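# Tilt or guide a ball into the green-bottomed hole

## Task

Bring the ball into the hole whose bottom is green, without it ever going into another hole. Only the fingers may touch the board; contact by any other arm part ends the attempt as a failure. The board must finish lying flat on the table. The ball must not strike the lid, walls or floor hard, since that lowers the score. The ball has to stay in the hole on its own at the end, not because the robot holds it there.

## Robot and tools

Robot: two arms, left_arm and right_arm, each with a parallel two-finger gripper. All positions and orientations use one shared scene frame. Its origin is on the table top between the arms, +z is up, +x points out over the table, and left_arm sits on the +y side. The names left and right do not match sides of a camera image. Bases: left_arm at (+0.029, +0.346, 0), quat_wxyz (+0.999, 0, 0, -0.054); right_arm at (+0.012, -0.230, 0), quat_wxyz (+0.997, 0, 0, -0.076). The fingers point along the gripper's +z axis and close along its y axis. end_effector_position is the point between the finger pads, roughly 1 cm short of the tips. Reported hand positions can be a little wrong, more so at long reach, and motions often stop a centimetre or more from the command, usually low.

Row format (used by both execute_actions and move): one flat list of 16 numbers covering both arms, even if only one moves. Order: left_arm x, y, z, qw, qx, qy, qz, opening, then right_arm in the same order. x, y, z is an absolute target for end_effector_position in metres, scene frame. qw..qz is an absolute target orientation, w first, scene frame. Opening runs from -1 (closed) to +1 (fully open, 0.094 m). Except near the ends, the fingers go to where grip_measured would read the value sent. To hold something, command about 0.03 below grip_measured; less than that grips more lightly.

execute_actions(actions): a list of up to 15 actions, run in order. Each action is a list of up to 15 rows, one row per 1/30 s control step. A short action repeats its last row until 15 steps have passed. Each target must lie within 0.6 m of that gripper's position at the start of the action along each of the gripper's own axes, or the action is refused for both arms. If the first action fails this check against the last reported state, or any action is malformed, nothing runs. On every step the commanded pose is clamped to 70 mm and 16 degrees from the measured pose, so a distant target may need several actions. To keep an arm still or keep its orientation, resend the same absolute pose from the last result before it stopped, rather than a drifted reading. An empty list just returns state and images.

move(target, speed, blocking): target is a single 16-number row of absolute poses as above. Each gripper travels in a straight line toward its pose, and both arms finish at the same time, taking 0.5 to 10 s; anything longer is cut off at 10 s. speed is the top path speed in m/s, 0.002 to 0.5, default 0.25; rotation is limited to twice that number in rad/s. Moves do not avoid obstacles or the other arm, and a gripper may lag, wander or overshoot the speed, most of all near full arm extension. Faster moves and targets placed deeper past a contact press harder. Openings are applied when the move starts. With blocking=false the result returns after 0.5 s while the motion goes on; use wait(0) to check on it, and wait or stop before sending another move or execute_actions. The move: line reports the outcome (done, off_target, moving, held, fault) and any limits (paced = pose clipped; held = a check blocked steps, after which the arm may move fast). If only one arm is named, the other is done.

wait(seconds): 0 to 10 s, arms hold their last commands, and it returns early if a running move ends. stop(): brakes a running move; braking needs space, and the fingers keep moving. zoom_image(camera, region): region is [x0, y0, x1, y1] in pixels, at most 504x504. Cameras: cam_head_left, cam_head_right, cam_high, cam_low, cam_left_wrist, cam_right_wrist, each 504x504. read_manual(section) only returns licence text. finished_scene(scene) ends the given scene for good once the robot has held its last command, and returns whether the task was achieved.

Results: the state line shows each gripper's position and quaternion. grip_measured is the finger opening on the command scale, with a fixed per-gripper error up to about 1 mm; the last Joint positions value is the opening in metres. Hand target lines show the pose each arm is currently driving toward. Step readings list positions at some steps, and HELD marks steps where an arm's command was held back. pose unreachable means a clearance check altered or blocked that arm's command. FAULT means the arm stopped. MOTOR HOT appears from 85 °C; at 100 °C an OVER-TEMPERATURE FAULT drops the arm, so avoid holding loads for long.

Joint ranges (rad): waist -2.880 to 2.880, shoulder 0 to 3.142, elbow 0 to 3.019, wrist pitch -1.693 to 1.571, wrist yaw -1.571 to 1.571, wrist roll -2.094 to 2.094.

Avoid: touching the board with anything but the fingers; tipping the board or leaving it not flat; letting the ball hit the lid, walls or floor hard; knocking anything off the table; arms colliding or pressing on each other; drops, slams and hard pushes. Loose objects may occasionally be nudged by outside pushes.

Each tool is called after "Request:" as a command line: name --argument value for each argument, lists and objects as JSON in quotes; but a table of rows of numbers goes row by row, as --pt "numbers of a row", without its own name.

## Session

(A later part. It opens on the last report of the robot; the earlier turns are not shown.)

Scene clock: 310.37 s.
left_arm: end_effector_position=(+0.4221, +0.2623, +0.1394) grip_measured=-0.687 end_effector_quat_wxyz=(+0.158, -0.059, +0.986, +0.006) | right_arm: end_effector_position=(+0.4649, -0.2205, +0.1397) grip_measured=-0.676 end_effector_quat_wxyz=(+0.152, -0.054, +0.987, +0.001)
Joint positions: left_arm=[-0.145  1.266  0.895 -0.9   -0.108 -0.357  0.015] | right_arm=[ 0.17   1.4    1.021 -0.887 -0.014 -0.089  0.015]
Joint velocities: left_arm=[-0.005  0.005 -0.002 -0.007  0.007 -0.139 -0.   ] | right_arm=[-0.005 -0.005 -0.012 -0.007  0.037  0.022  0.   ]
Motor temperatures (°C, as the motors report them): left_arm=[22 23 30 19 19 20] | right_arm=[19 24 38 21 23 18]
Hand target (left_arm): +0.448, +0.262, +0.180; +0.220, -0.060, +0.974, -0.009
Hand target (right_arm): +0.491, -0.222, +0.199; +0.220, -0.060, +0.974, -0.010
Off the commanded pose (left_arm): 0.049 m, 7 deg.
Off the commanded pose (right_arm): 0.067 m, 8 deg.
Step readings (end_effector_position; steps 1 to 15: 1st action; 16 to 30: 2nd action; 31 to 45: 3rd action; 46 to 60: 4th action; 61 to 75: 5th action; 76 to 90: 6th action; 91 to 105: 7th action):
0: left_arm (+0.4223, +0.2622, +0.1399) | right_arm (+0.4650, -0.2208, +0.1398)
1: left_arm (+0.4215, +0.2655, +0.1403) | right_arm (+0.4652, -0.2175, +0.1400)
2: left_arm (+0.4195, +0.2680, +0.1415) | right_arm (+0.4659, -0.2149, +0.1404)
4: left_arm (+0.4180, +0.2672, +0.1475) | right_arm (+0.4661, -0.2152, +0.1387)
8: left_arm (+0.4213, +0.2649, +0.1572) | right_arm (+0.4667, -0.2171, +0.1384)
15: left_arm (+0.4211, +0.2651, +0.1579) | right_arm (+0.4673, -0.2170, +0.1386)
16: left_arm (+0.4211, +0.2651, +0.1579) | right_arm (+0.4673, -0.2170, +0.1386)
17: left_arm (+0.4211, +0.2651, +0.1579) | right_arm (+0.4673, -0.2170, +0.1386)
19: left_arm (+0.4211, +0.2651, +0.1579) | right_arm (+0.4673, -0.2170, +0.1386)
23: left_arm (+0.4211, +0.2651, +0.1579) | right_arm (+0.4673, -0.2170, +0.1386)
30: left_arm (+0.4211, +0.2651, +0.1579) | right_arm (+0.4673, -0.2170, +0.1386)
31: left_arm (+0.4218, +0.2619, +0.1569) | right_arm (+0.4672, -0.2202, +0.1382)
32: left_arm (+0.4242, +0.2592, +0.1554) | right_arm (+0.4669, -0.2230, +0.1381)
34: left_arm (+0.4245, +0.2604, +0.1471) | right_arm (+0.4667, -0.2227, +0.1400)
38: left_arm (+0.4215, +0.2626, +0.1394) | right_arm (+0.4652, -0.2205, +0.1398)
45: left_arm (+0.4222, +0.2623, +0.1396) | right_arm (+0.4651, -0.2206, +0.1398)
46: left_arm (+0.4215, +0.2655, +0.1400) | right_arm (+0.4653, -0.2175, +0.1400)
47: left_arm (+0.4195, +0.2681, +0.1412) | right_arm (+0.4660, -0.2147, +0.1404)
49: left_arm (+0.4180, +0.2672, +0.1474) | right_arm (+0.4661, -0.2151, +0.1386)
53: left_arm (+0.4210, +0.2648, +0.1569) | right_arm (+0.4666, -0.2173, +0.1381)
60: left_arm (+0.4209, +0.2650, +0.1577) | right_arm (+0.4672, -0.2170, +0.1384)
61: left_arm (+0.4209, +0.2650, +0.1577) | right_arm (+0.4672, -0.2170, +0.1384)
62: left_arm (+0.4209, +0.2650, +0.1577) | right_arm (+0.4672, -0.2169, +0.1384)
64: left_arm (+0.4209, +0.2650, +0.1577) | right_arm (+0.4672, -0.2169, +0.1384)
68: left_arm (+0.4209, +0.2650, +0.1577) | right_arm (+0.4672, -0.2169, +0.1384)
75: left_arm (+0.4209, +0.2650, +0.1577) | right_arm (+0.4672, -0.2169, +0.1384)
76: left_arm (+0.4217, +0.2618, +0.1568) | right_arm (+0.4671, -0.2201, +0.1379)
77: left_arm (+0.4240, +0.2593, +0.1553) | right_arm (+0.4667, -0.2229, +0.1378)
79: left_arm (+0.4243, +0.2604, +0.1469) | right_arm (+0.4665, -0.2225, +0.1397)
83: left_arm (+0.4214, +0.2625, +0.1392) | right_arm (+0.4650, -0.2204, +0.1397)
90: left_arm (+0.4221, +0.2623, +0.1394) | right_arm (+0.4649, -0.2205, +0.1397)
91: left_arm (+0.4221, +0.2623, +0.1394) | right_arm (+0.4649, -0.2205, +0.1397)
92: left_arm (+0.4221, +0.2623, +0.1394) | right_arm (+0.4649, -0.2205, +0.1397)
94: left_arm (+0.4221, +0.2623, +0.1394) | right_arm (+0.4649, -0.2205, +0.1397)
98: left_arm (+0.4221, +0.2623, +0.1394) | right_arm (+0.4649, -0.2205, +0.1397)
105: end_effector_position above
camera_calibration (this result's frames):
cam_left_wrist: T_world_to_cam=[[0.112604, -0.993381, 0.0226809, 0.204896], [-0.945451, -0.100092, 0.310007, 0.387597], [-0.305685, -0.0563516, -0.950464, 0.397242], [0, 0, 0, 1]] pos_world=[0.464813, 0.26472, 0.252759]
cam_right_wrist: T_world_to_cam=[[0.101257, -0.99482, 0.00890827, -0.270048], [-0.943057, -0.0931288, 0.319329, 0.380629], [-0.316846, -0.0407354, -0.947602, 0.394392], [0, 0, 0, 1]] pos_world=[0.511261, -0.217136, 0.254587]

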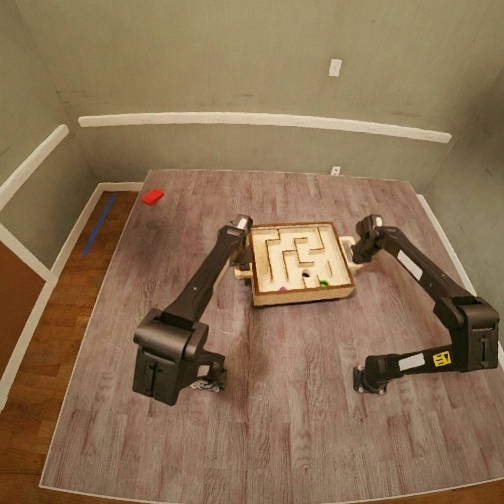

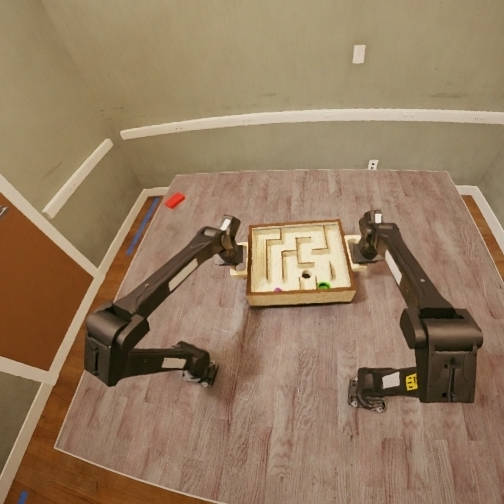

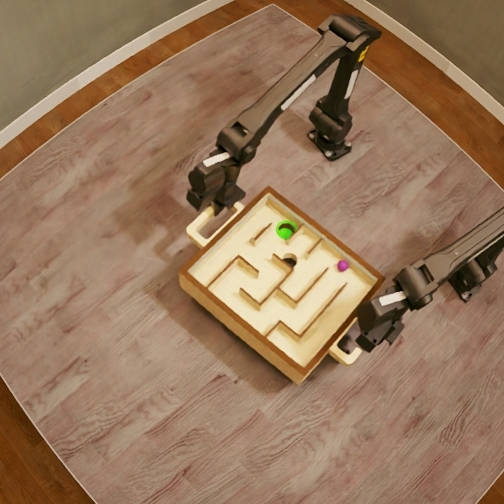

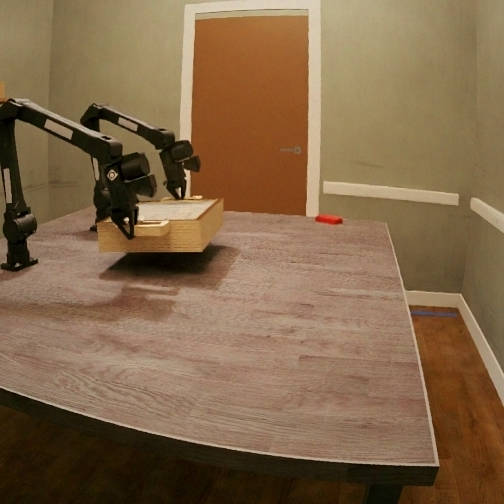

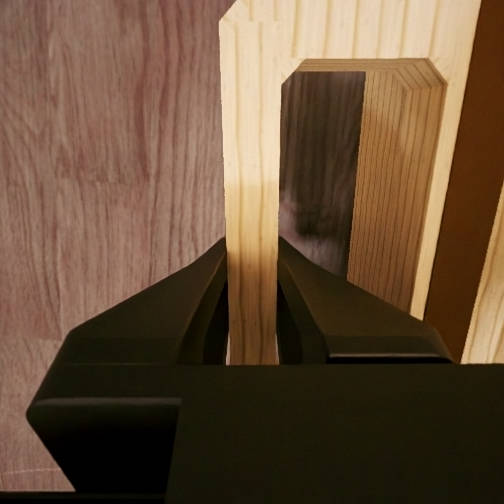

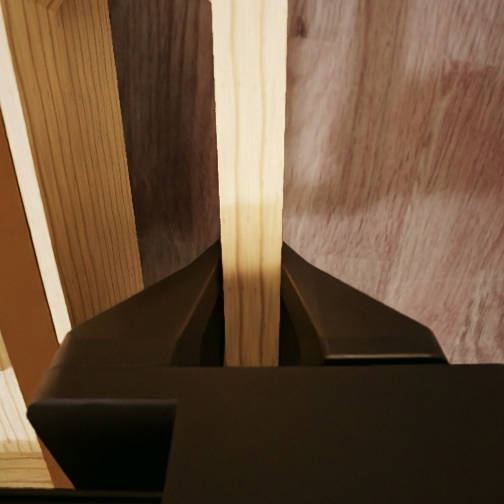

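Request:
execute_actions --actions '[[[0.45,0.261,0.178,0.15,-0.06,0.987,-0.012,-0.75,0.497,-0.222,0.198,0.15,-0.06,0.987,-0.012,-0.75]],[[0.45,0.261,0.178,0.15,-0.06,0.987,-0.012,-0.75,0.497,-0.222,0.198,0.15,-0.06,0.987,-0.012,-0.75]],[[0.45,0.261,0.178,0.15,-0.06,0.987,-0.012,-0.75,0.497,-0.222,0.198,0.15,-0.06,0.987,-0.012,-0.75]]]'

Request:
zoom_image --camera "cam_high" --region '[150,150,420,420]'

Scene clock: 316.20 s.
left_arm: end_effector_position=(+0.4124, +0.2606, +0.1280) grip_measured=-0.687 end_effector_quat_wxyz=(+0.094, -0.062, +0.994, -0.005) | right_arm: end_effector_position=(+0.4556, -0.2228, +0.1444) grip_measured=-0.676 end_effector_quat_wxyz=(+0.086, -0.055, +0.995, -0.008)
Joint positions: left_arm=[-0.128  1.321  0.933 -0.999 -0.045 -0.357  0.015] | right_arm=[ 0.175  1.445  1.102 -1.055  0.011 -0.089  0.015]
Joint velocities: left_arm=[-0.015 -0.015 -0.007 -0.017 -0.022 -0.051 -0.001] | right_arm=[-0.005 -0.005 -0.007 -0.002  0.022 -0.051  0.001]
Motor temperatures (°C, as the motors report them): left_arm=[22 23 31 19 19 20] | right_arm=[19 24 38 21 23 18]
Hand target (left_arm): +0.447, +0.262, +0.178; +0.151, -0.060, +0.987, -0.011
Hand target (right_arm): +0.490, -0.222, +0.200; +0.150, -0.061, +0.987, -0.012
Off the commanded pose (left_arm): 0.063 m, 7 deg.
Off the commanded pose (right_arm): 0.068 m, 7 deg.
Step readings (end_effector_position; steps 1 to 15: 1st action; 16 to 30: 2nd action; 31 to 45: 3rd action):
0: left_arm (+0.4221, +0.2623, +0.1394) | right_arm (+0.4649, -0.2205, +0.1397)
1: left_arm (+0.4201, +0.2618, +0.1382) | right_arm (+0.4633, -0.2212, +0.1411)
2: left_arm (+0.4177, +0.2613, +0.1374) | right_arm (+0.4604, -0.2219, +0.1437)
4: left_arm (+0.4140, +0.2610, +0.1322) | right_arm (+0.4574, -0.2224, +0.1487)
8: left_arm (+0.4138, +0.2601, +0.1280) | right_arm (+0.4562, -0.2231, +0.1464)
15: left_arm (+0.4124, +0.2606, +0.1280) | right_arm (+0.4556, -0.2228, +0.1444)
16: left_arm (+0.4124, +0.2606, +0.1280) | right_arm (+0.4556, -0.2228, +0.1444)
17: left_arm (+0.4124, +0.2606, +0.1280) | right_arm (+0.4556, -0.2228, +0.1444)
19: left_arm (+0.4124, +0.2606, +0.1280) | right_arm (+0.4556, -0.2228, +0.1444)
23: left_arm (+0.4124, +0.2606, +0.1280) | right_arm (+0.4556, -0.2228, +0.1444)
30: left_arm (+0.4124, +0.2606, +0.1280) | right_arm (+0.4556, -0.2228, +0.1444)
31: left_arm (+0.4124, +0.2606, +0.1280) | right_arm (+0.4556, -0.2228, +0.1444)
32: left_arm (+0.4124, +0.2606, +0.1280) | right_arm (+0.4556, -0.2228, +0.1444)
34: left_arm (+0.4124, +0.2606, +0.1280) | right_arm (+0.4556, -0.2228, +0.1444)
38: left_arm (+0.4124, +0.2606, +0.1280) | right_arm (+0.4556, -0.2228, +0.1444)
45: end_effector_position above
camera_calibration (this result's frames):
cam_left_wrist: T_world_to_cam=[[0.11863, -0.99218, 0.0388142, 0.19975], [-0.897888, -0.0905024, 0.43082, 0.34417], [-0.423938, -0.085959, -0.901603, 0.433513], [0, 0, 0, 1]] pos_world=[0.469112, 0.266601, 0.234828]
cam_right_wrist: T_world_to_cam=[[0.102369, -0.9945, 0.0221537, -0.273714], [-0.89298, -0.0820608, 0.442552, 0.332005], [-0.4383, -0.0650865, -0.896469, 0.438412], [0, 0, 0, 1]] pos_world=[0.51665, -0.216429, 0.252158]

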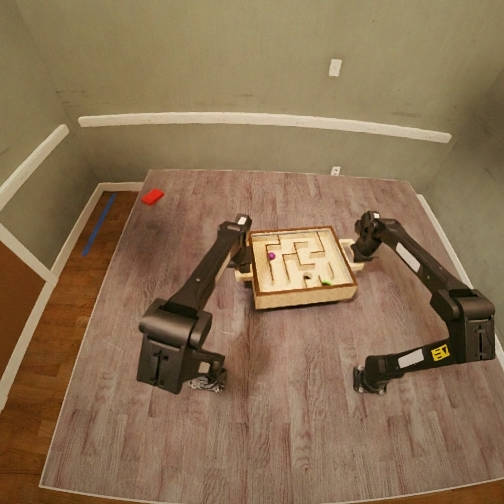

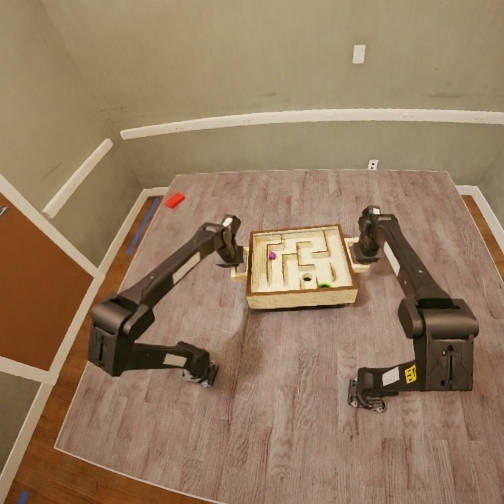

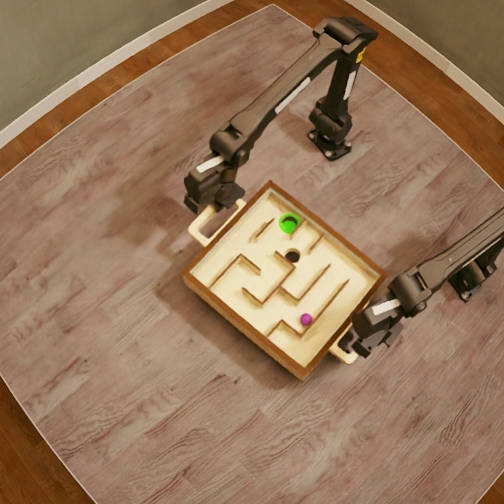

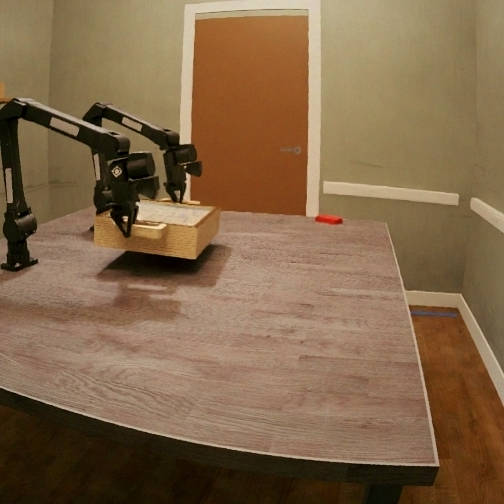

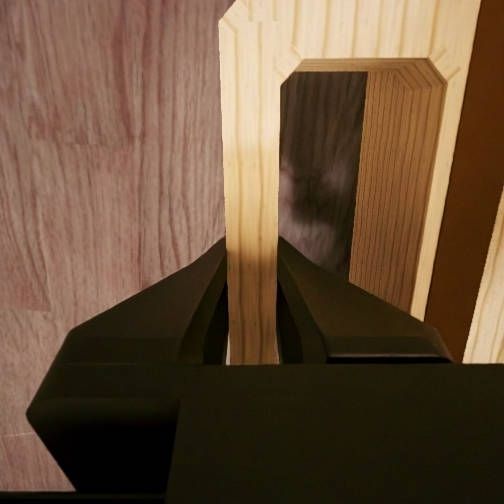

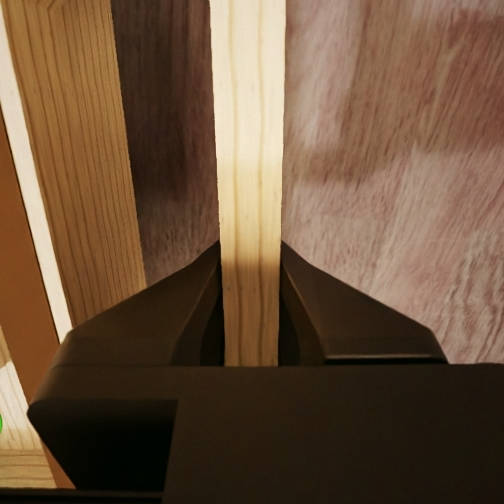

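Region (150, 150, 420, 420) of cam_high's 504x504 image, scaled by 1.867, with more detail than that image has.

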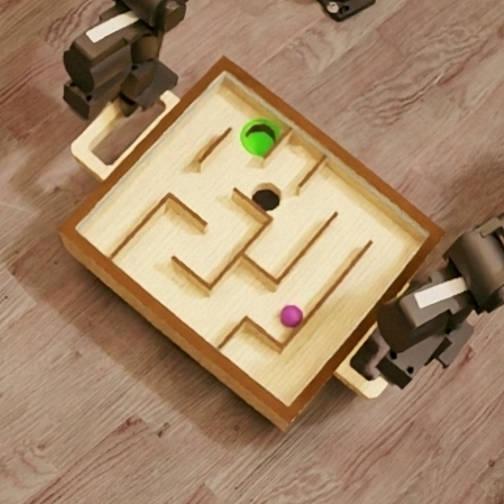

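Request:
execute_actions --actions '[[[0.445,0.261,0.2,0.15,-0.06,0.987,0.025,-0.75,0.49,-0.222,0.175,0.15,-0.06,0.987,0.025,-0.75]],[[0.445,0.261,0.2,0.15,-0.06,0.987,0.025,-0.75,0.49,-0.222,0.175,0.15,-0.06,0.987,0.025,-0.75]],[[0.445,0.261,0.2,0.15,-0.06,0.987,0.025,-0.75,0.49,-0.222,0.175,0.15,-0.06,0.987,0.025,-0.75]]]'

Request:
zoom_image --camera "cam_high" --region '[150,150,420,420]'

Scene clock: 322.33 s.
left_arm: end_effector_position=(+0.4171, +0.2657, +0.1509) grip_measured=-0.688 end_effector_quat_wxyz=(+0.097, -0.062, +0.993, +0.029) | right_arm: end_effector_position=(+0.4618, -0.2167, +0.1397) grip_measured=-0.676 end_effector_quat_wxyz=(+0.093, -0.054, +0.994, +0.030)
Joint positions: left_arm=[-0.143  1.318  0.993 -1.079 -0.114 -0.366  0.015] | right_arm=[ 0.157  1.459  1.102 -1.03  -0.068 -0.096  0.015]
Joint velocities: left_arm=[-0.005  0.005  0.007 -0.002  0.007 -0.037  0.   ] | right_arm=[-0.005  0.005 -0.012 -0.012 -0.007  0.125  0.   ]
Motor temperatures (°C, as the motors report them): left_arm=[22 23 32 19 19 20] | right_arm=[19 24 39 21 23 18]
Hand target (left_arm): +0.442, +0.262, +0.199; +0.150, -0.060, +0.987, +0.025
Hand target (right_arm): +0.487, -0.222, +0.176; +0.150, -0.061, +0.987, +0.024
Off the commanded pose (left_arm): 0.057 m, 6 deg.
Off the commanded pose (right_arm): 0.045 m, 7 deg.
Step readings (end_effector_position; steps 1 to 15: 1st action; 16 to 30: 2nd action; 31 to 45: 3rd action):
0: left_arm (+0.4124, +0.2606, +0.1280) | right_arm (+0.4556, -0.2228, +0.1444)
1: left_arm (+0.4122, +0.2632, +0.1293) | right_arm (+0.4560, -0.2200, +0.1445)
2: left_arm (+0.4107, +0.2658, +0.1315) | right_arm (+0.4571, -0.2172, +0.1443)
4: left_arm (+0.4120, +0.2661, +0.1402) | right_arm (+0.4580, -0.2168, +0.1413)
8: left_arm (+0.4177, +0.2654, +0.1508) | right_arm (+0.4611, -0.2171, +0.1396)
15: left_arm (+0.4171, +0.2657, +0.1509) | right_arm (+0.4618, -0.2168, +0.1397)
16: left_arm (+0.4171, +0.2657, +0.1509) | right_arm (+0.4618, -0.2167, +0.1397)
17: left_arm (+0.4171, +0.2657, +0.1509) | right_arm (+0.4618, -0.2167, +0.1397)
19: left_arm (+0.4171, +0.2657, +0.1509) | right_arm (+0.4618, -0.2167, +0.1397)
23: left_arm (+0.4171, +0.2657, +0.1509) | right_arm (+0.4618, -0.2167, +0.1397)
30: left_arm (+0.4171, +0.2657, +0.1509) | right_arm (+0.4618, -0.2167, +0.1397)
31: left_arm (+0.4171, +0.2657, +0.1509) | right_arm (+0.4618, -0.2167, +0.1397)
32: left_arm (+0.4171, +0.2657, +0.1509) | right_arm (+0.4618, -0.2167, +0.1397)
34: left_arm (+0.4171, +0.2657, +0.1509) | right_arm (+0.4618, -0.2167, +0.1397)
38: left_arm (+0.4171, +0.2657, +0.1509) | right_arm (+0.4618, -0.2167, +0.1397)
45: end_effector_position above
camera_calibration (this result's frames):
cam_left_wrist: T_world_to_cam=[[0.124838, -0.991743, -0.0293505, 0.210955], [-0.897805, -0.125506, 0.42213, 0.34955], [-0.422328, -0.0263469, -0.90606, 0.440811], [0, 0, 0, 1]] pos_world=[0.473659, 0.264698, 0.258038]
cam_right_wrist: T_world_to_cam=[[0.106966, -0.992836, -0.0532359, -0.259458], [-0.896796, -0.119462, 0.426012, 0.336057], [-0.429319, 0.00217293, -0.90315, 0.448681], [0, 0, 0, 1]] pos_world=[0.521756, -0.218428, 0.24825]

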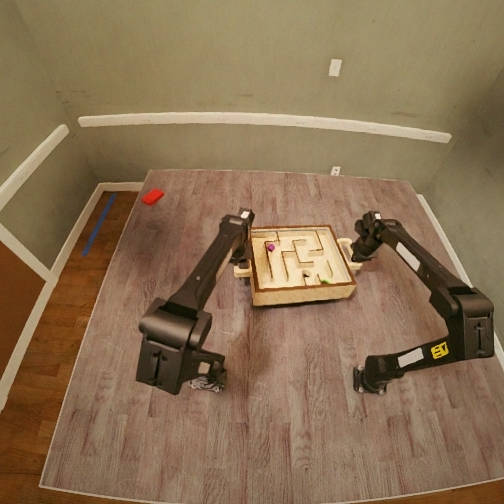

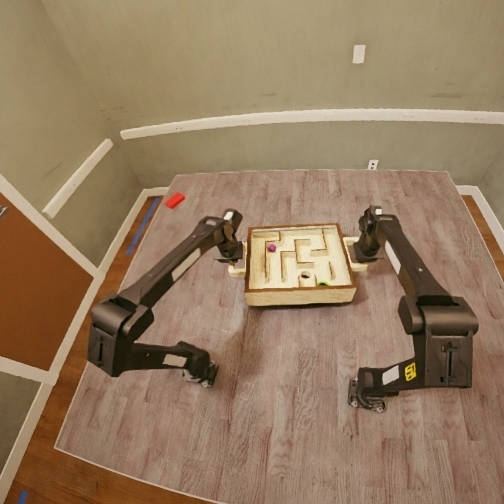

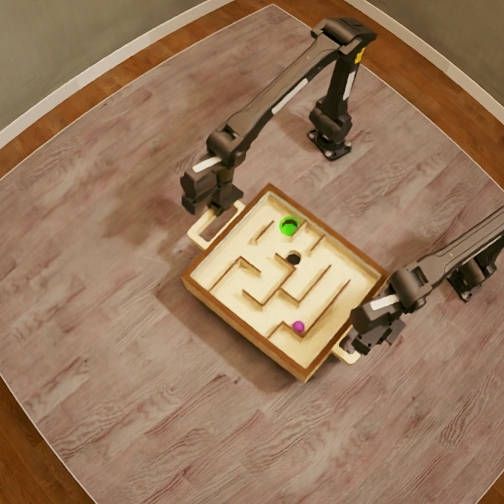

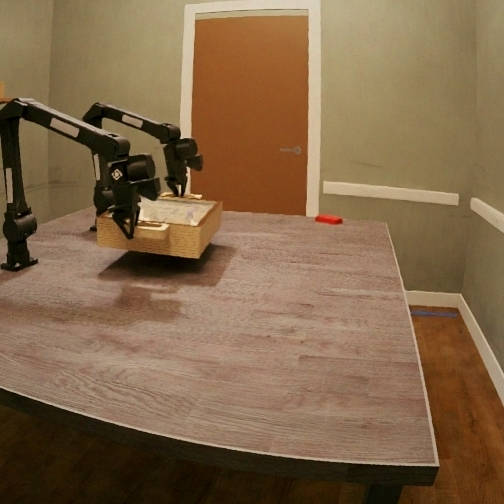

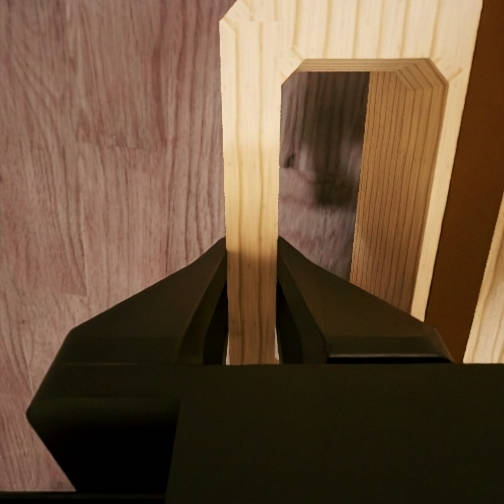

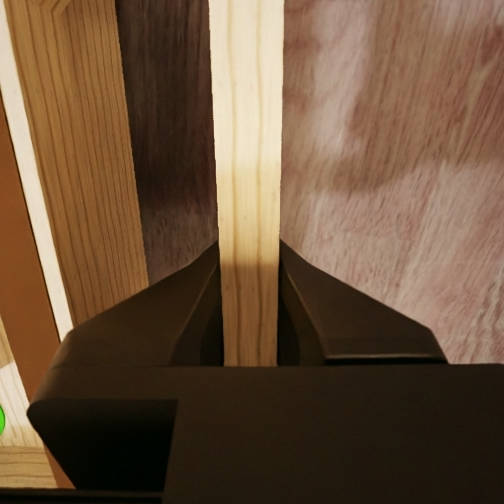

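Region (150, 150, 420, 420) of cam_high's 504x504 image, scaled by 1.867, with more detail than that image has.

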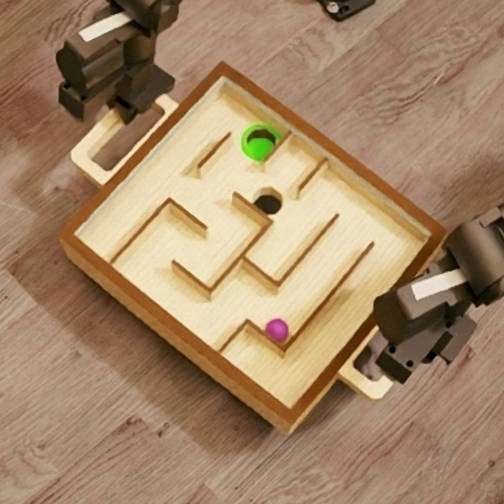

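More −y tilt.

Request:
execute_actions --actions '[[[0.445,0.261,0.212,0.15,-0.06,0.987,0.045,-0.75,0.49,-0.222,0.165,0.15,-0.06,0.987,0.045,-0.75]],[[0.445,0.261,0.212,0.15,-0.06,0.987,0.045,-0.75,0.49,-0.222,0.165,0.15,-0.06,0.987,0.045,-0.75]],[[0.445,0.261,0.212,0.15,-0.06,0.987,0.045,-0.75,0.49,-0.222,0.165,0.15,-0.06,0.987,0.045,-0.75]]]'

Request:
zoom_image --camera "cam_high" --region '[150,150,420,420]'

Scene clock: 329.90 s.
left_arm: end_effector_position=(+0.4185, +0.2649, +0.1634) grip_measured=-0.688 end_effector_quat_wxyz=(+0.099, -0.061, +0.992, +0.047) | right_arm: end_effector_position=(+0.4644, -0.2163, +0.1353) grip_measured=-0.676 end_effector_quat_wxyz=(+0.096, -0.053, +0.993, +0.049)
Joint positions: left_arm=[-0.161  1.318  1.026 -1.122 -0.153 -0.379  0.015] | right_arm=[ 0.143  1.469  1.098 -1.013 -0.109 -0.106  0.015]
Joint velocities: left_arm=[ 0.005 -0.005 -0.012 -0.007  0.007 -0.081 -0.001] | right_arm=[-0.005 -0.005 -0.012 -0.007 -0.051  0.022  0.   ]
Motor temperatures (°C, as the motors report them): left_arm=[22 23 32 19 19 20] | right_arm=[19 24 38 21 22 18]
Hand target (left_arm): +0.443, +0.262, +0.211; +0.150, -0.060, +0.986, +0.045
Hand target (right_arm): +0.487, -0.222, +0.166; +0.150, -0.061, +0.986, +0.044
Off the commanded pose (left_arm): 0.056 m, 6 deg.
Off the commanded pose (right_arm): 0.040 m, 6 deg.
Step readings (end_effector_position; steps 1 to 15: 1st action; 16 to 30: 2nd action; 31 to 45: 3rd action):
0: left_arm (+0.4171, +0.2657, +0.1509) | right_arm (+0.4618, -0.2167, +0.1397)
1: left_arm (+0.4168, +0.2668, +0.1519) | right_arm (+0.4620, -0.2154, +0.1398)
2: left_arm (+0.4156, +0.2677, +0.1532) | right_arm (+0.4626, -0.2144, +0.1395)
4: left_arm (+0.4167, +0.2665, +0.1585) | right_arm (+0.4627, -0.2151, +0.1367)
8: left_arm (+0.4190, +0.2646, +0.1634) | right_arm (+0.4641, -0.2165, +0.1353)
15: left_arm (+0.4185, +0.2649, +0.1634) | right_arm (+0.4644, -0.2163, +0.1353)
16: left_arm (+0.4185, +0.2649, +0.1634) | right_arm (+0.4644, -0.2163, +0.1353)
17: left_arm (+0.4185, +0.2649, +0.1634) | right_arm (+0.4644, -0.2163, +0.1353)
19: left_arm (+0.4185, +0.2649, +0.1634) | right_arm (+0.4644, -0.2163, +0.1353)
23: left_arm (+0.4185, +0.2649, +0.1634) | right_arm (+0.4644, -0.2163, +0.1353)
30: left_arm (+0.4185, +0.2649, +0.1634) | right_arm (+0.4644, -0.2163, +0.1353)
31: left_arm (+0.4185, +0.2649, +0.1634) | right_arm (+0.4644, -0.2163, +0.1353)
32: left_arm (+0.4185, +0.2649, +0.1634) | right_arm (+0.4644, -0.2163, +0.1353)
34: left_arm (+0.4185, +0.2649, +0.1634) | right_arm (+0.4644, -0.2163, +0.1353)
38: left_arm (+0.4185, +0.2649, +0.1634) | right_arm (+0.4644, -0.2163, +0.1353)
45: end_effector_position above
camera_calibration (this result's frames):
cam_left_wrist: T_world_to_cam=[[0.126325, -0.989803, -0.0658186, 0.215096], [-0.89839, -0.142288, 0.415511, 0.351254], [-0.42064, 0.00664144, -0.907204, 0.443406], [0, 0, 0, 1]] pos_world=[0.474905, 0.259937, 0.270467]
cam_right_wrist: T_world_to_cam=[[0.109543, -0.989857, -0.0904603, -0.255115], [-0.898171, -0.137557, 0.417572, 0.338211], [-0.42578, 0.0355067, -0.90413, 0.451518], [0, 0, 0, 1]] pos_world=[0.523965, -0.222035, 0.243926]

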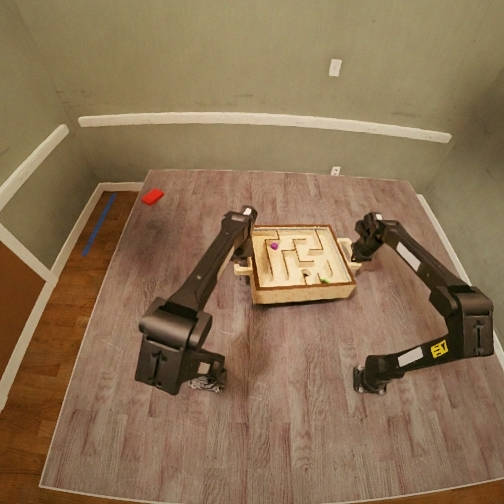

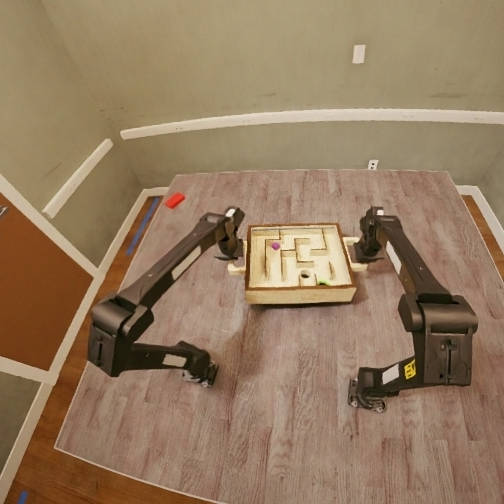

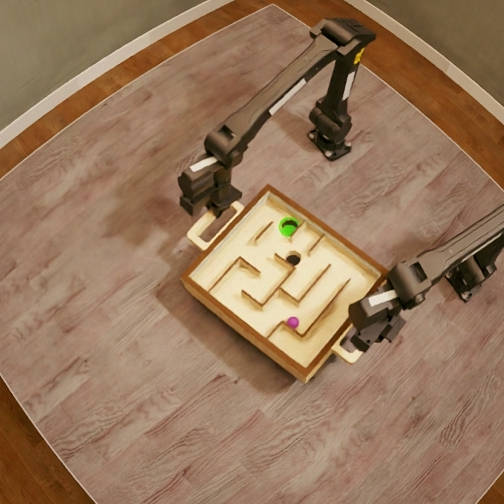

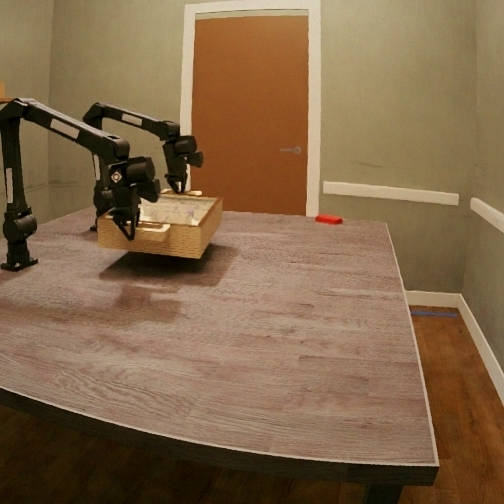

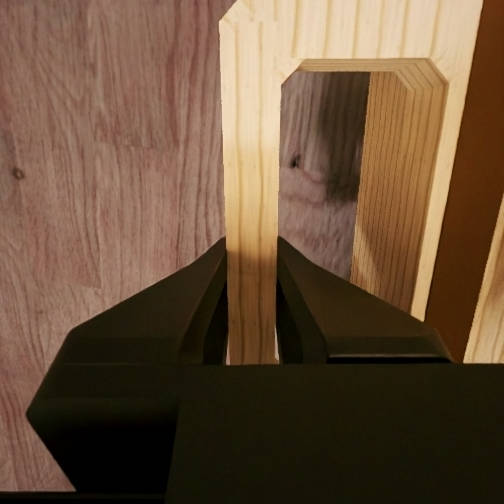

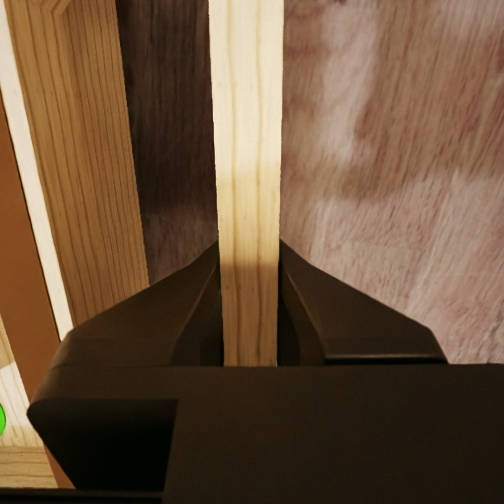

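Region (150, 150, 420, 420) of cam_high's 504x504 image, scaled by 1.867, with more detail than that image has.

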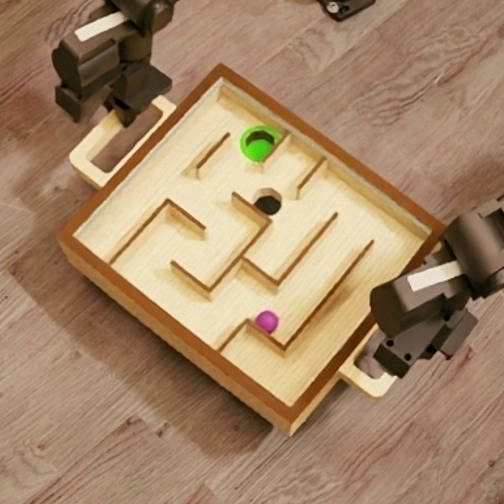

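Request:
execute_actions --actions '[[[0.445,0.261,0.2,0.15,-0.06,0.987,0.025,-0.75,0.49,-0.222,0.175,0.15,-0.06,0.987,0.025,-0.75]],[[0.445,0.261,0.214,0.15,-0.06,0.987,0.048,-0.75,0.49,-0.222,0.163,0.15,-0.06,0.987,0.048,-0.75]],[[0.445,0.261,0.214,0.15,-0.06,0.987,0.048,-0.75,0.49,-0.222,0.163,0.15,-0.06,0.987,0.048,-0.75]],[[0.445,0.261,0.214,0.15,-0.06,0.987,0.048,-0.75,0.49,-0.222,0.163,0.15,-0.06,0.987,0.048,-0.75]]]'

Request:
zoom_image --camera "cam_high" --region '[150,150,420,420]'

Scene clock: 338.23 s.
left_arm: end_effector_position=(+0.4182, +0.2649, +0.1641) grip_measured=-0.688 end_effector_quat_wxyz=(+0.097, -0.061, +0.992, +0.050) | right_arm: end_effector_position=(+0.4649, -0.2161, +0.1350) grip_measured=-0.676 end_effector_quat_wxyz=(+0.097, -0.054, +0.993, +0.050)
Joint positions: left_arm=[-0.163  1.319  1.029 -1.128 -0.158 -0.382  0.015] | right_arm=[ 0.143  1.469  1.098 -1.01  -0.111 -0.107  0.015]
Joint velocities: left_arm=[-0.015 -0.005  0.022 -0.007 -0.007 -0.022 -0.   ] | right_arm=[-0.005 -0.024 -0.002  0.012  0.066 -0.022  0.   ]
Motor temperatures (°C, as the motors report them): left_arm=[22 23 33 19 20 20] | right_arm=[19 24 37 22 22 18]
Hand target (left_arm): +0.442, +0.262, +0.213; +0.150, -0.060, +0.986, +0.048
Hand target (right_arm): +0.488, -0.222, +0.164; +0.150, -0.061, +0.986, +0.047
Off the commanded pose (left_arm): 0.057 m, 6 deg.
Off the commanded pose (right_arm): 0.038 m, 6 deg.
Step readings (end_effector_position; steps 1 to 15: 1st action; 16 to 30: 2nd action; 31 to 45: 3rd action; 46 to 60: 4th action):
0: left_arm (+0.4185, +0.2649, +0.1634) | right_arm (+0.4644, -0.2163, +0.1353)
1: left_arm (+0.4184, +0.2633, +0.1632) | right_arm (+0.4644, -0.2178, +0.1351)
2: left_arm (+0.4189, +0.2621, +0.1631) | right_arm (+0.4644, -0.2191, +0.1350)
4: left_arm (+0.4189, +0.2615, +0.1626) | right_arm (+0.4644, -0.2196, +0.1349)
8: left_arm (+0.4189, +0.2615, +0.1626) | right_arm (+0.4644, -0.2197, +0.1349)
15: left_arm (+0.4189, +0.2615, +0.1626) | right_arm (+0.4644, -0.2197, +0.1349)
16: left_arm (+0.4189, +0.2633, +0.1628) | right_arm (+0.4644, -0.2178, +0.1351)
17: left_arm (+0.4183, +0.2647, +0.1629) | right_arm (+0.4646, -0.2165, +0.1354)
19: left_arm (+0.4183, +0.2651, +0.1639) | right_arm (+0.4649, -0.2161, +0.1350)
23: left_arm (+0.4182, +0.2649, +0.1641) | right_arm (+0.4649, -0.2161, +0.1350)
30: left_arm (+0.4182, +0.2649, +0.1641) | right_arm (+0.4649, -0.2161, +0.1350)
31: left_arm (+0.4182, +0.2649, +0.1641) | right_arm (+0.4649, -0.2161, +0.1350)
32: left_arm (+0.4182, +0.2649, +0.1641) | right_arm (+0.4649, -0.2161, +0.1350)
34: left_arm (+0.4182, +0.2649, +0.1641) | right_arm (+0.4649, -0.2161, +0.1350)
38: left_arm (+0.4182, +0.2649, +0.1641) | right_arm (+0.4649, -0.2161, +0.1350)
45: left_arm (+0.4182, +0.2649, +0.1641) | right_arm (+0.4649, -0.2161, +0.1350)
46: left_arm (+0.4182, +0.2649, +0.1641) | right_arm (+0.4649, -0.2161, +0.1350)
47: left_arm (+0.4182, +0.2649, +0.1641) | right_arm (+0.4649, -0.2161, +0.1350)
49: left_arm (+0.4182, +0.2649, +0.1641) | right_arm (+0.4649, -0.2161, +0.1350)
53: left_arm (+0.4182, +0.2649, +0.1641) | right_arm (+0.4649, -0.2161, +0.1350)
60: end_effector_position above
camera_calibration (this result's frames):
cam_left_wrist: T_world_to_cam=[[0.127849, -0.989275, -0.0706428, 0.215242], [-0.897057, -0.145723, 0.417197, 0.350756], [-0.423016, 0.0100325, -0.906067, 0.443797], [0, 0, 0, 1]] pos_world=[0.474863, 0.259594, 0.27098]
cam_right_wrist: T_world_to_cam=[[0.111291, -0.989467, -0.0925708, -0.255365], [-0.898663, -0.13997, 0.415709, 0.338789], [-0.424287, 0.0369252, -0.904774, 0.451141], [0, 0, 0, 1]] pos_world=[0.52429, -0.221913, 0.243704]

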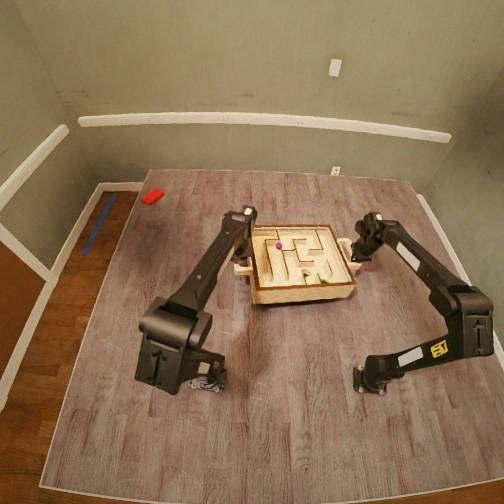

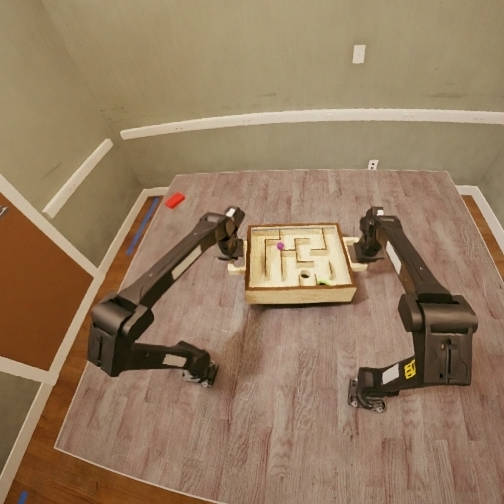

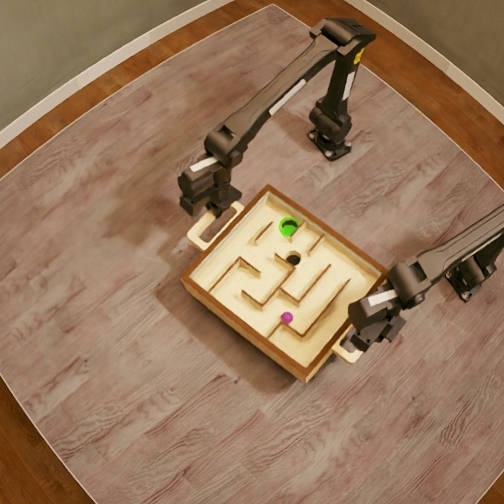

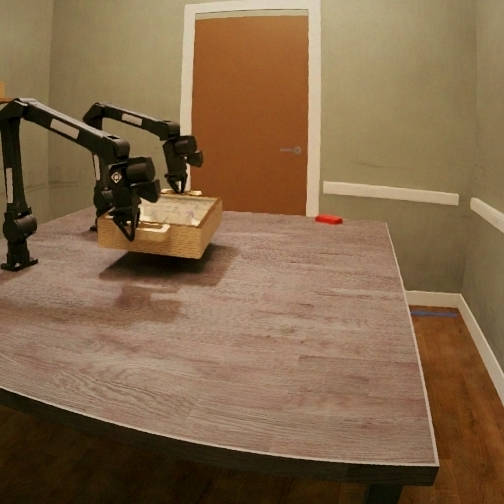

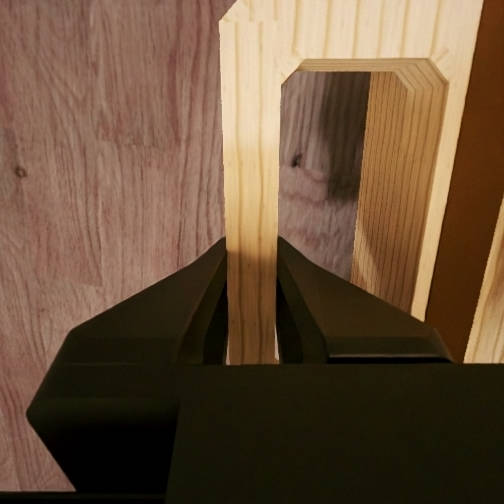

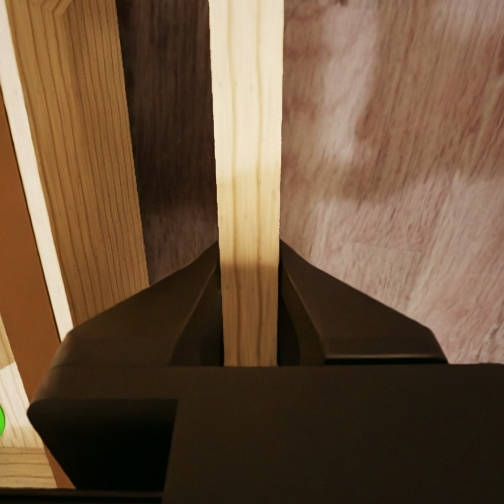

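Region (150, 150, 420, 420) of cam_high's 504x504 image, scaled by 1.867, with more detail than that image has.

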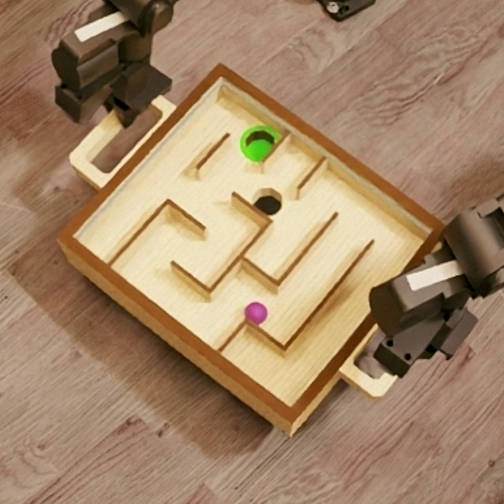

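At the corner. Repeat the wiggle.

Request:
execute_actions --actions '[[[0.445,0.261,0.2,0.15,-0.06,0.987,0.025,-0.75,0.49,-0.222,0.175,0.15,-0.06,0.987,0.025,-0.75]],[[0.445,0.261,0.214,0.15,-0.06,0.987,0.048,-0.75,0.49,-0.222,0.163,0.15,-0.06,0.987,0.048,-0.75]],[[0.445,0.261,0.214,0.15,-0.06,0.987,0.048,-0.75,0.49,-0.222,0.163,0.15,-0.06,0.987,0.048,-0.75]],[[0.445,0.261,0.214,0.15,-0.06,0.987,0.048,-0.75,0.49,-0.222,0.163,0.15,-0.06,0.987,0.048,-0.75]]]'

Request:
zoom_image --camera "cam_high" --region '[150,150,420,420]'

Scene clock: 346.27 s.
left_arm: end_effector_position=(+0.4186, +0.2647, +0.1642) grip_measured=-0.688 end_effector_quat_wxyz=(+0.097, -0.061, +0.992, +0.050) | right_arm: end_effector_position=(+0.4651, -0.2162, +0.1348) grip_measured=-0.676 end_effector_quat_wxyz=(+0.098, -0.054, +0.993, +0.050)
Joint positions: left_arm=[-0.163  1.32   1.031 -1.129 -0.158 -0.382  0.015] | right_arm=[ 0.142  1.47   1.098 -1.009 -0.111 -0.108  0.015]
Joint velocities: left_arm=[-0.015 -0.015 -0.002 -0.017  0.007 -0.081  0.001] | right_arm=[ 0.005  0.015  0.007 -0.017 -0.022 -0.022  0.   ]
Motor temperatures (°C, as the motors report them): left_arm=[22 23 33 19 20 20] | right_arm=[19 24 37 22 22 18]
Hand target (left_arm): +0.442, +0.262, +0.213; +0.150, -0.060, +0.986, +0.048
Hand target (right_arm): +0.488, -0.222, +0.164; +0.150, -0.061, +0.986, +0.047
Off the commanded pose (left_arm): 0.056 m, 6 deg.
Off the commanded pose (right_arm): 0.038 m, 6 deg.
Step readings (end_effector_position; steps 1 to 15: 1st action; 16 to 30: 2nd action; 31 to 45: 3rd action; 46 to 60: 4th action):
0: left_arm (+0.4182, +0.2649, +0.1641) | right_arm (+0.4649, -0.2161, +0.1350)
1: left_arm (+0.4182, +0.2632, +0.1638) | right_arm (+0.4649, -0.2178, +0.1348)
2: left_arm (+0.4189, +0.2617, +0.1638) | right_arm (+0.4649, -0.2193, +0.1346)
4: left_arm (+0.4194, +0.2612, +0.1632) | right_arm (+0.4649, -0.2198, +0.1345)
8: left_arm (+0.4196, +0.2613, +0.1633) | right_arm (+0.4649, -0.2198, +0.1345)
15: left_arm (+0.4196, +0.2613, +0.1633) | right_arm (+0.4649, -0.2198, +0.1345)
16: left_arm (+0.4195, +0.2630, +0.1635) | right_arm (+0.4649, -0.2180, +0.1347)
17: left_arm (+0.4190, +0.2645, +0.1636) | right_arm (+0.4650, -0.2165, +0.1350)
19: left_arm (+0.4188, +0.2648, +0.1642) | right_arm (+0.4651, -0.2161, +0.1348)
23: left_arm (+0.4186, +0.2647, +0.1642) | right_arm (+0.4651, -0.2162, +0.1348)
30: left_arm (+0.4186, +0.2647, +0.1642) | right_arm (+0.4651, -0.2162, +0.1348)
31: left_arm (+0.4186, +0.2647, +0.1642) | right_arm (+0.4651, -0.2162, +0.1348)
32: left_arm (+0.4186, +0.2647, +0.1642) | right_arm (+0.4651, -0.2162, +0.1348)
34: left_arm (+0.4186, +0.2647, +0.1642) | right_arm (+0.4651, -0.2162, +0.1348)
38: left_arm (+0.4186, +0.2647, +0.1642) | right_arm (+0.4651, -0.2162, +0.1348)
45: left_arm (+0.4186, +0.2647, +0.1642) | right_arm (+0.4651, -0.2162, +0.1348)
46: left_arm (+0.4186, +0.2647, +0.1642) | right_arm (+0.4651, -0.2162, +0.1348)
47: left_arm (+0.4186, +0.2647, +0.1642) | right_arm (+0.4651, -0.2162, +0.1348)
49: left_arm (+0.4186, +0.2647, +0.1642) | right_arm (+0.4651, -0.2162, +0.1348)
53: left_arm (+0.4186, +0.2647, +0.1642) | right_arm (+0.4651, -0.2162, +0.1348)
60: end_effector_position above
camera_calibration (this result's frames):
cam_left_wrist: T_world_to_cam=[[0.127484, -0.989276, -0.0712855, 0.215257], [-0.89684, -0.14567, 0.417683, 0.350842], [-0.423587, 0.0106838, -0.905792, 0.444144], [0, 0, 0, 1]] pos_world=[0.475341, 0.259311, 0.271106]
cam_right_wrist: T_world_to_cam=[[0.111729, -0.98944, -0.0923272, -0.255817], [-0.898963, -0.140234, 0.414969, 0.339256], [-0.423535, 0.0366348, -0.905139, 0.450657], [0, 0, 0, 1]] pos_world=[0.524429, -0.22205, 0.243507]

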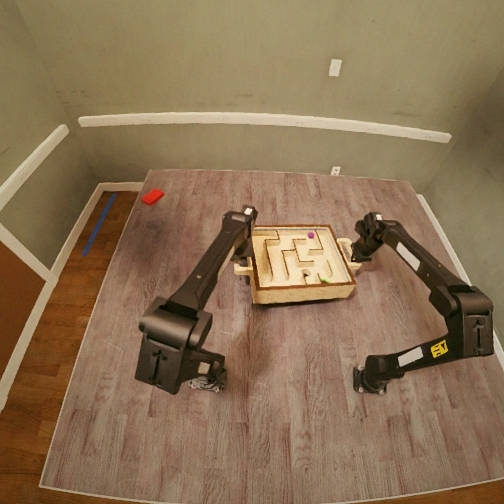

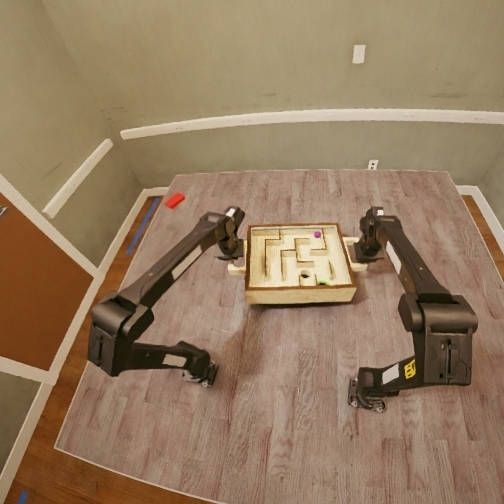

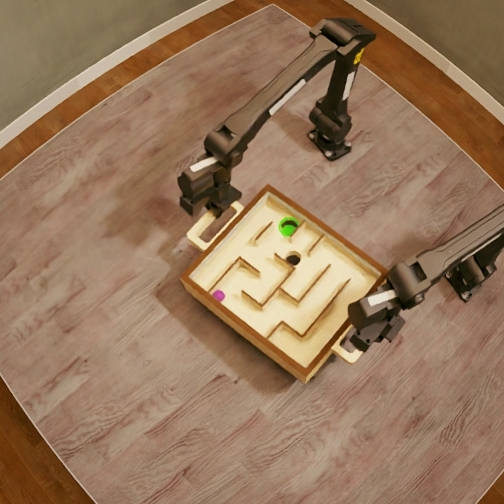

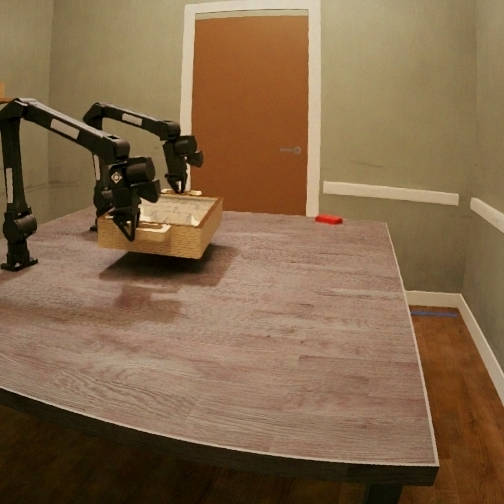

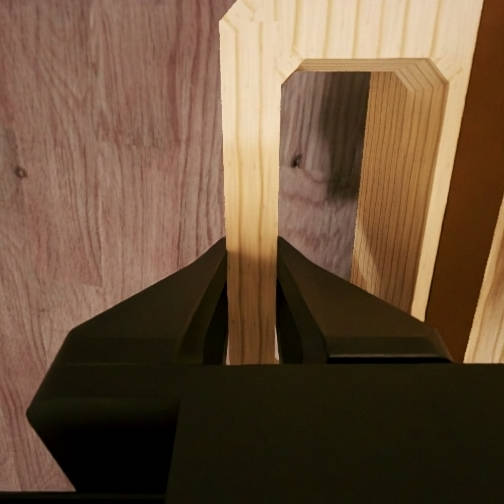

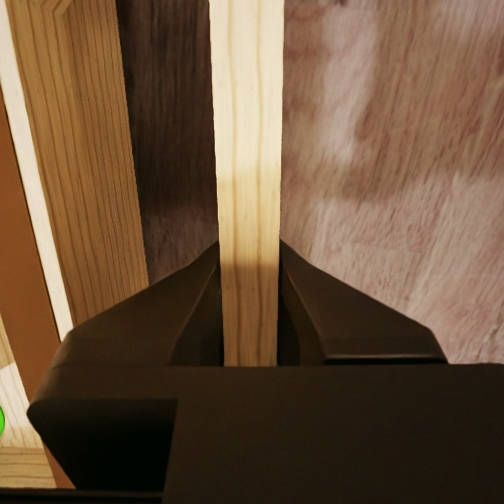

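Region (150, 150, 420, 420) of cam_high's 504x504 image, scaled by 1.867, with more detail than that image has.

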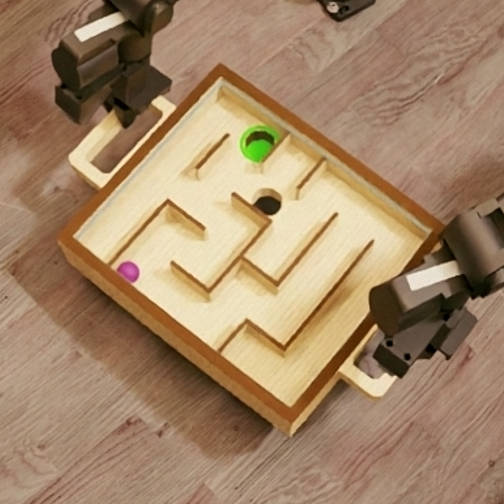

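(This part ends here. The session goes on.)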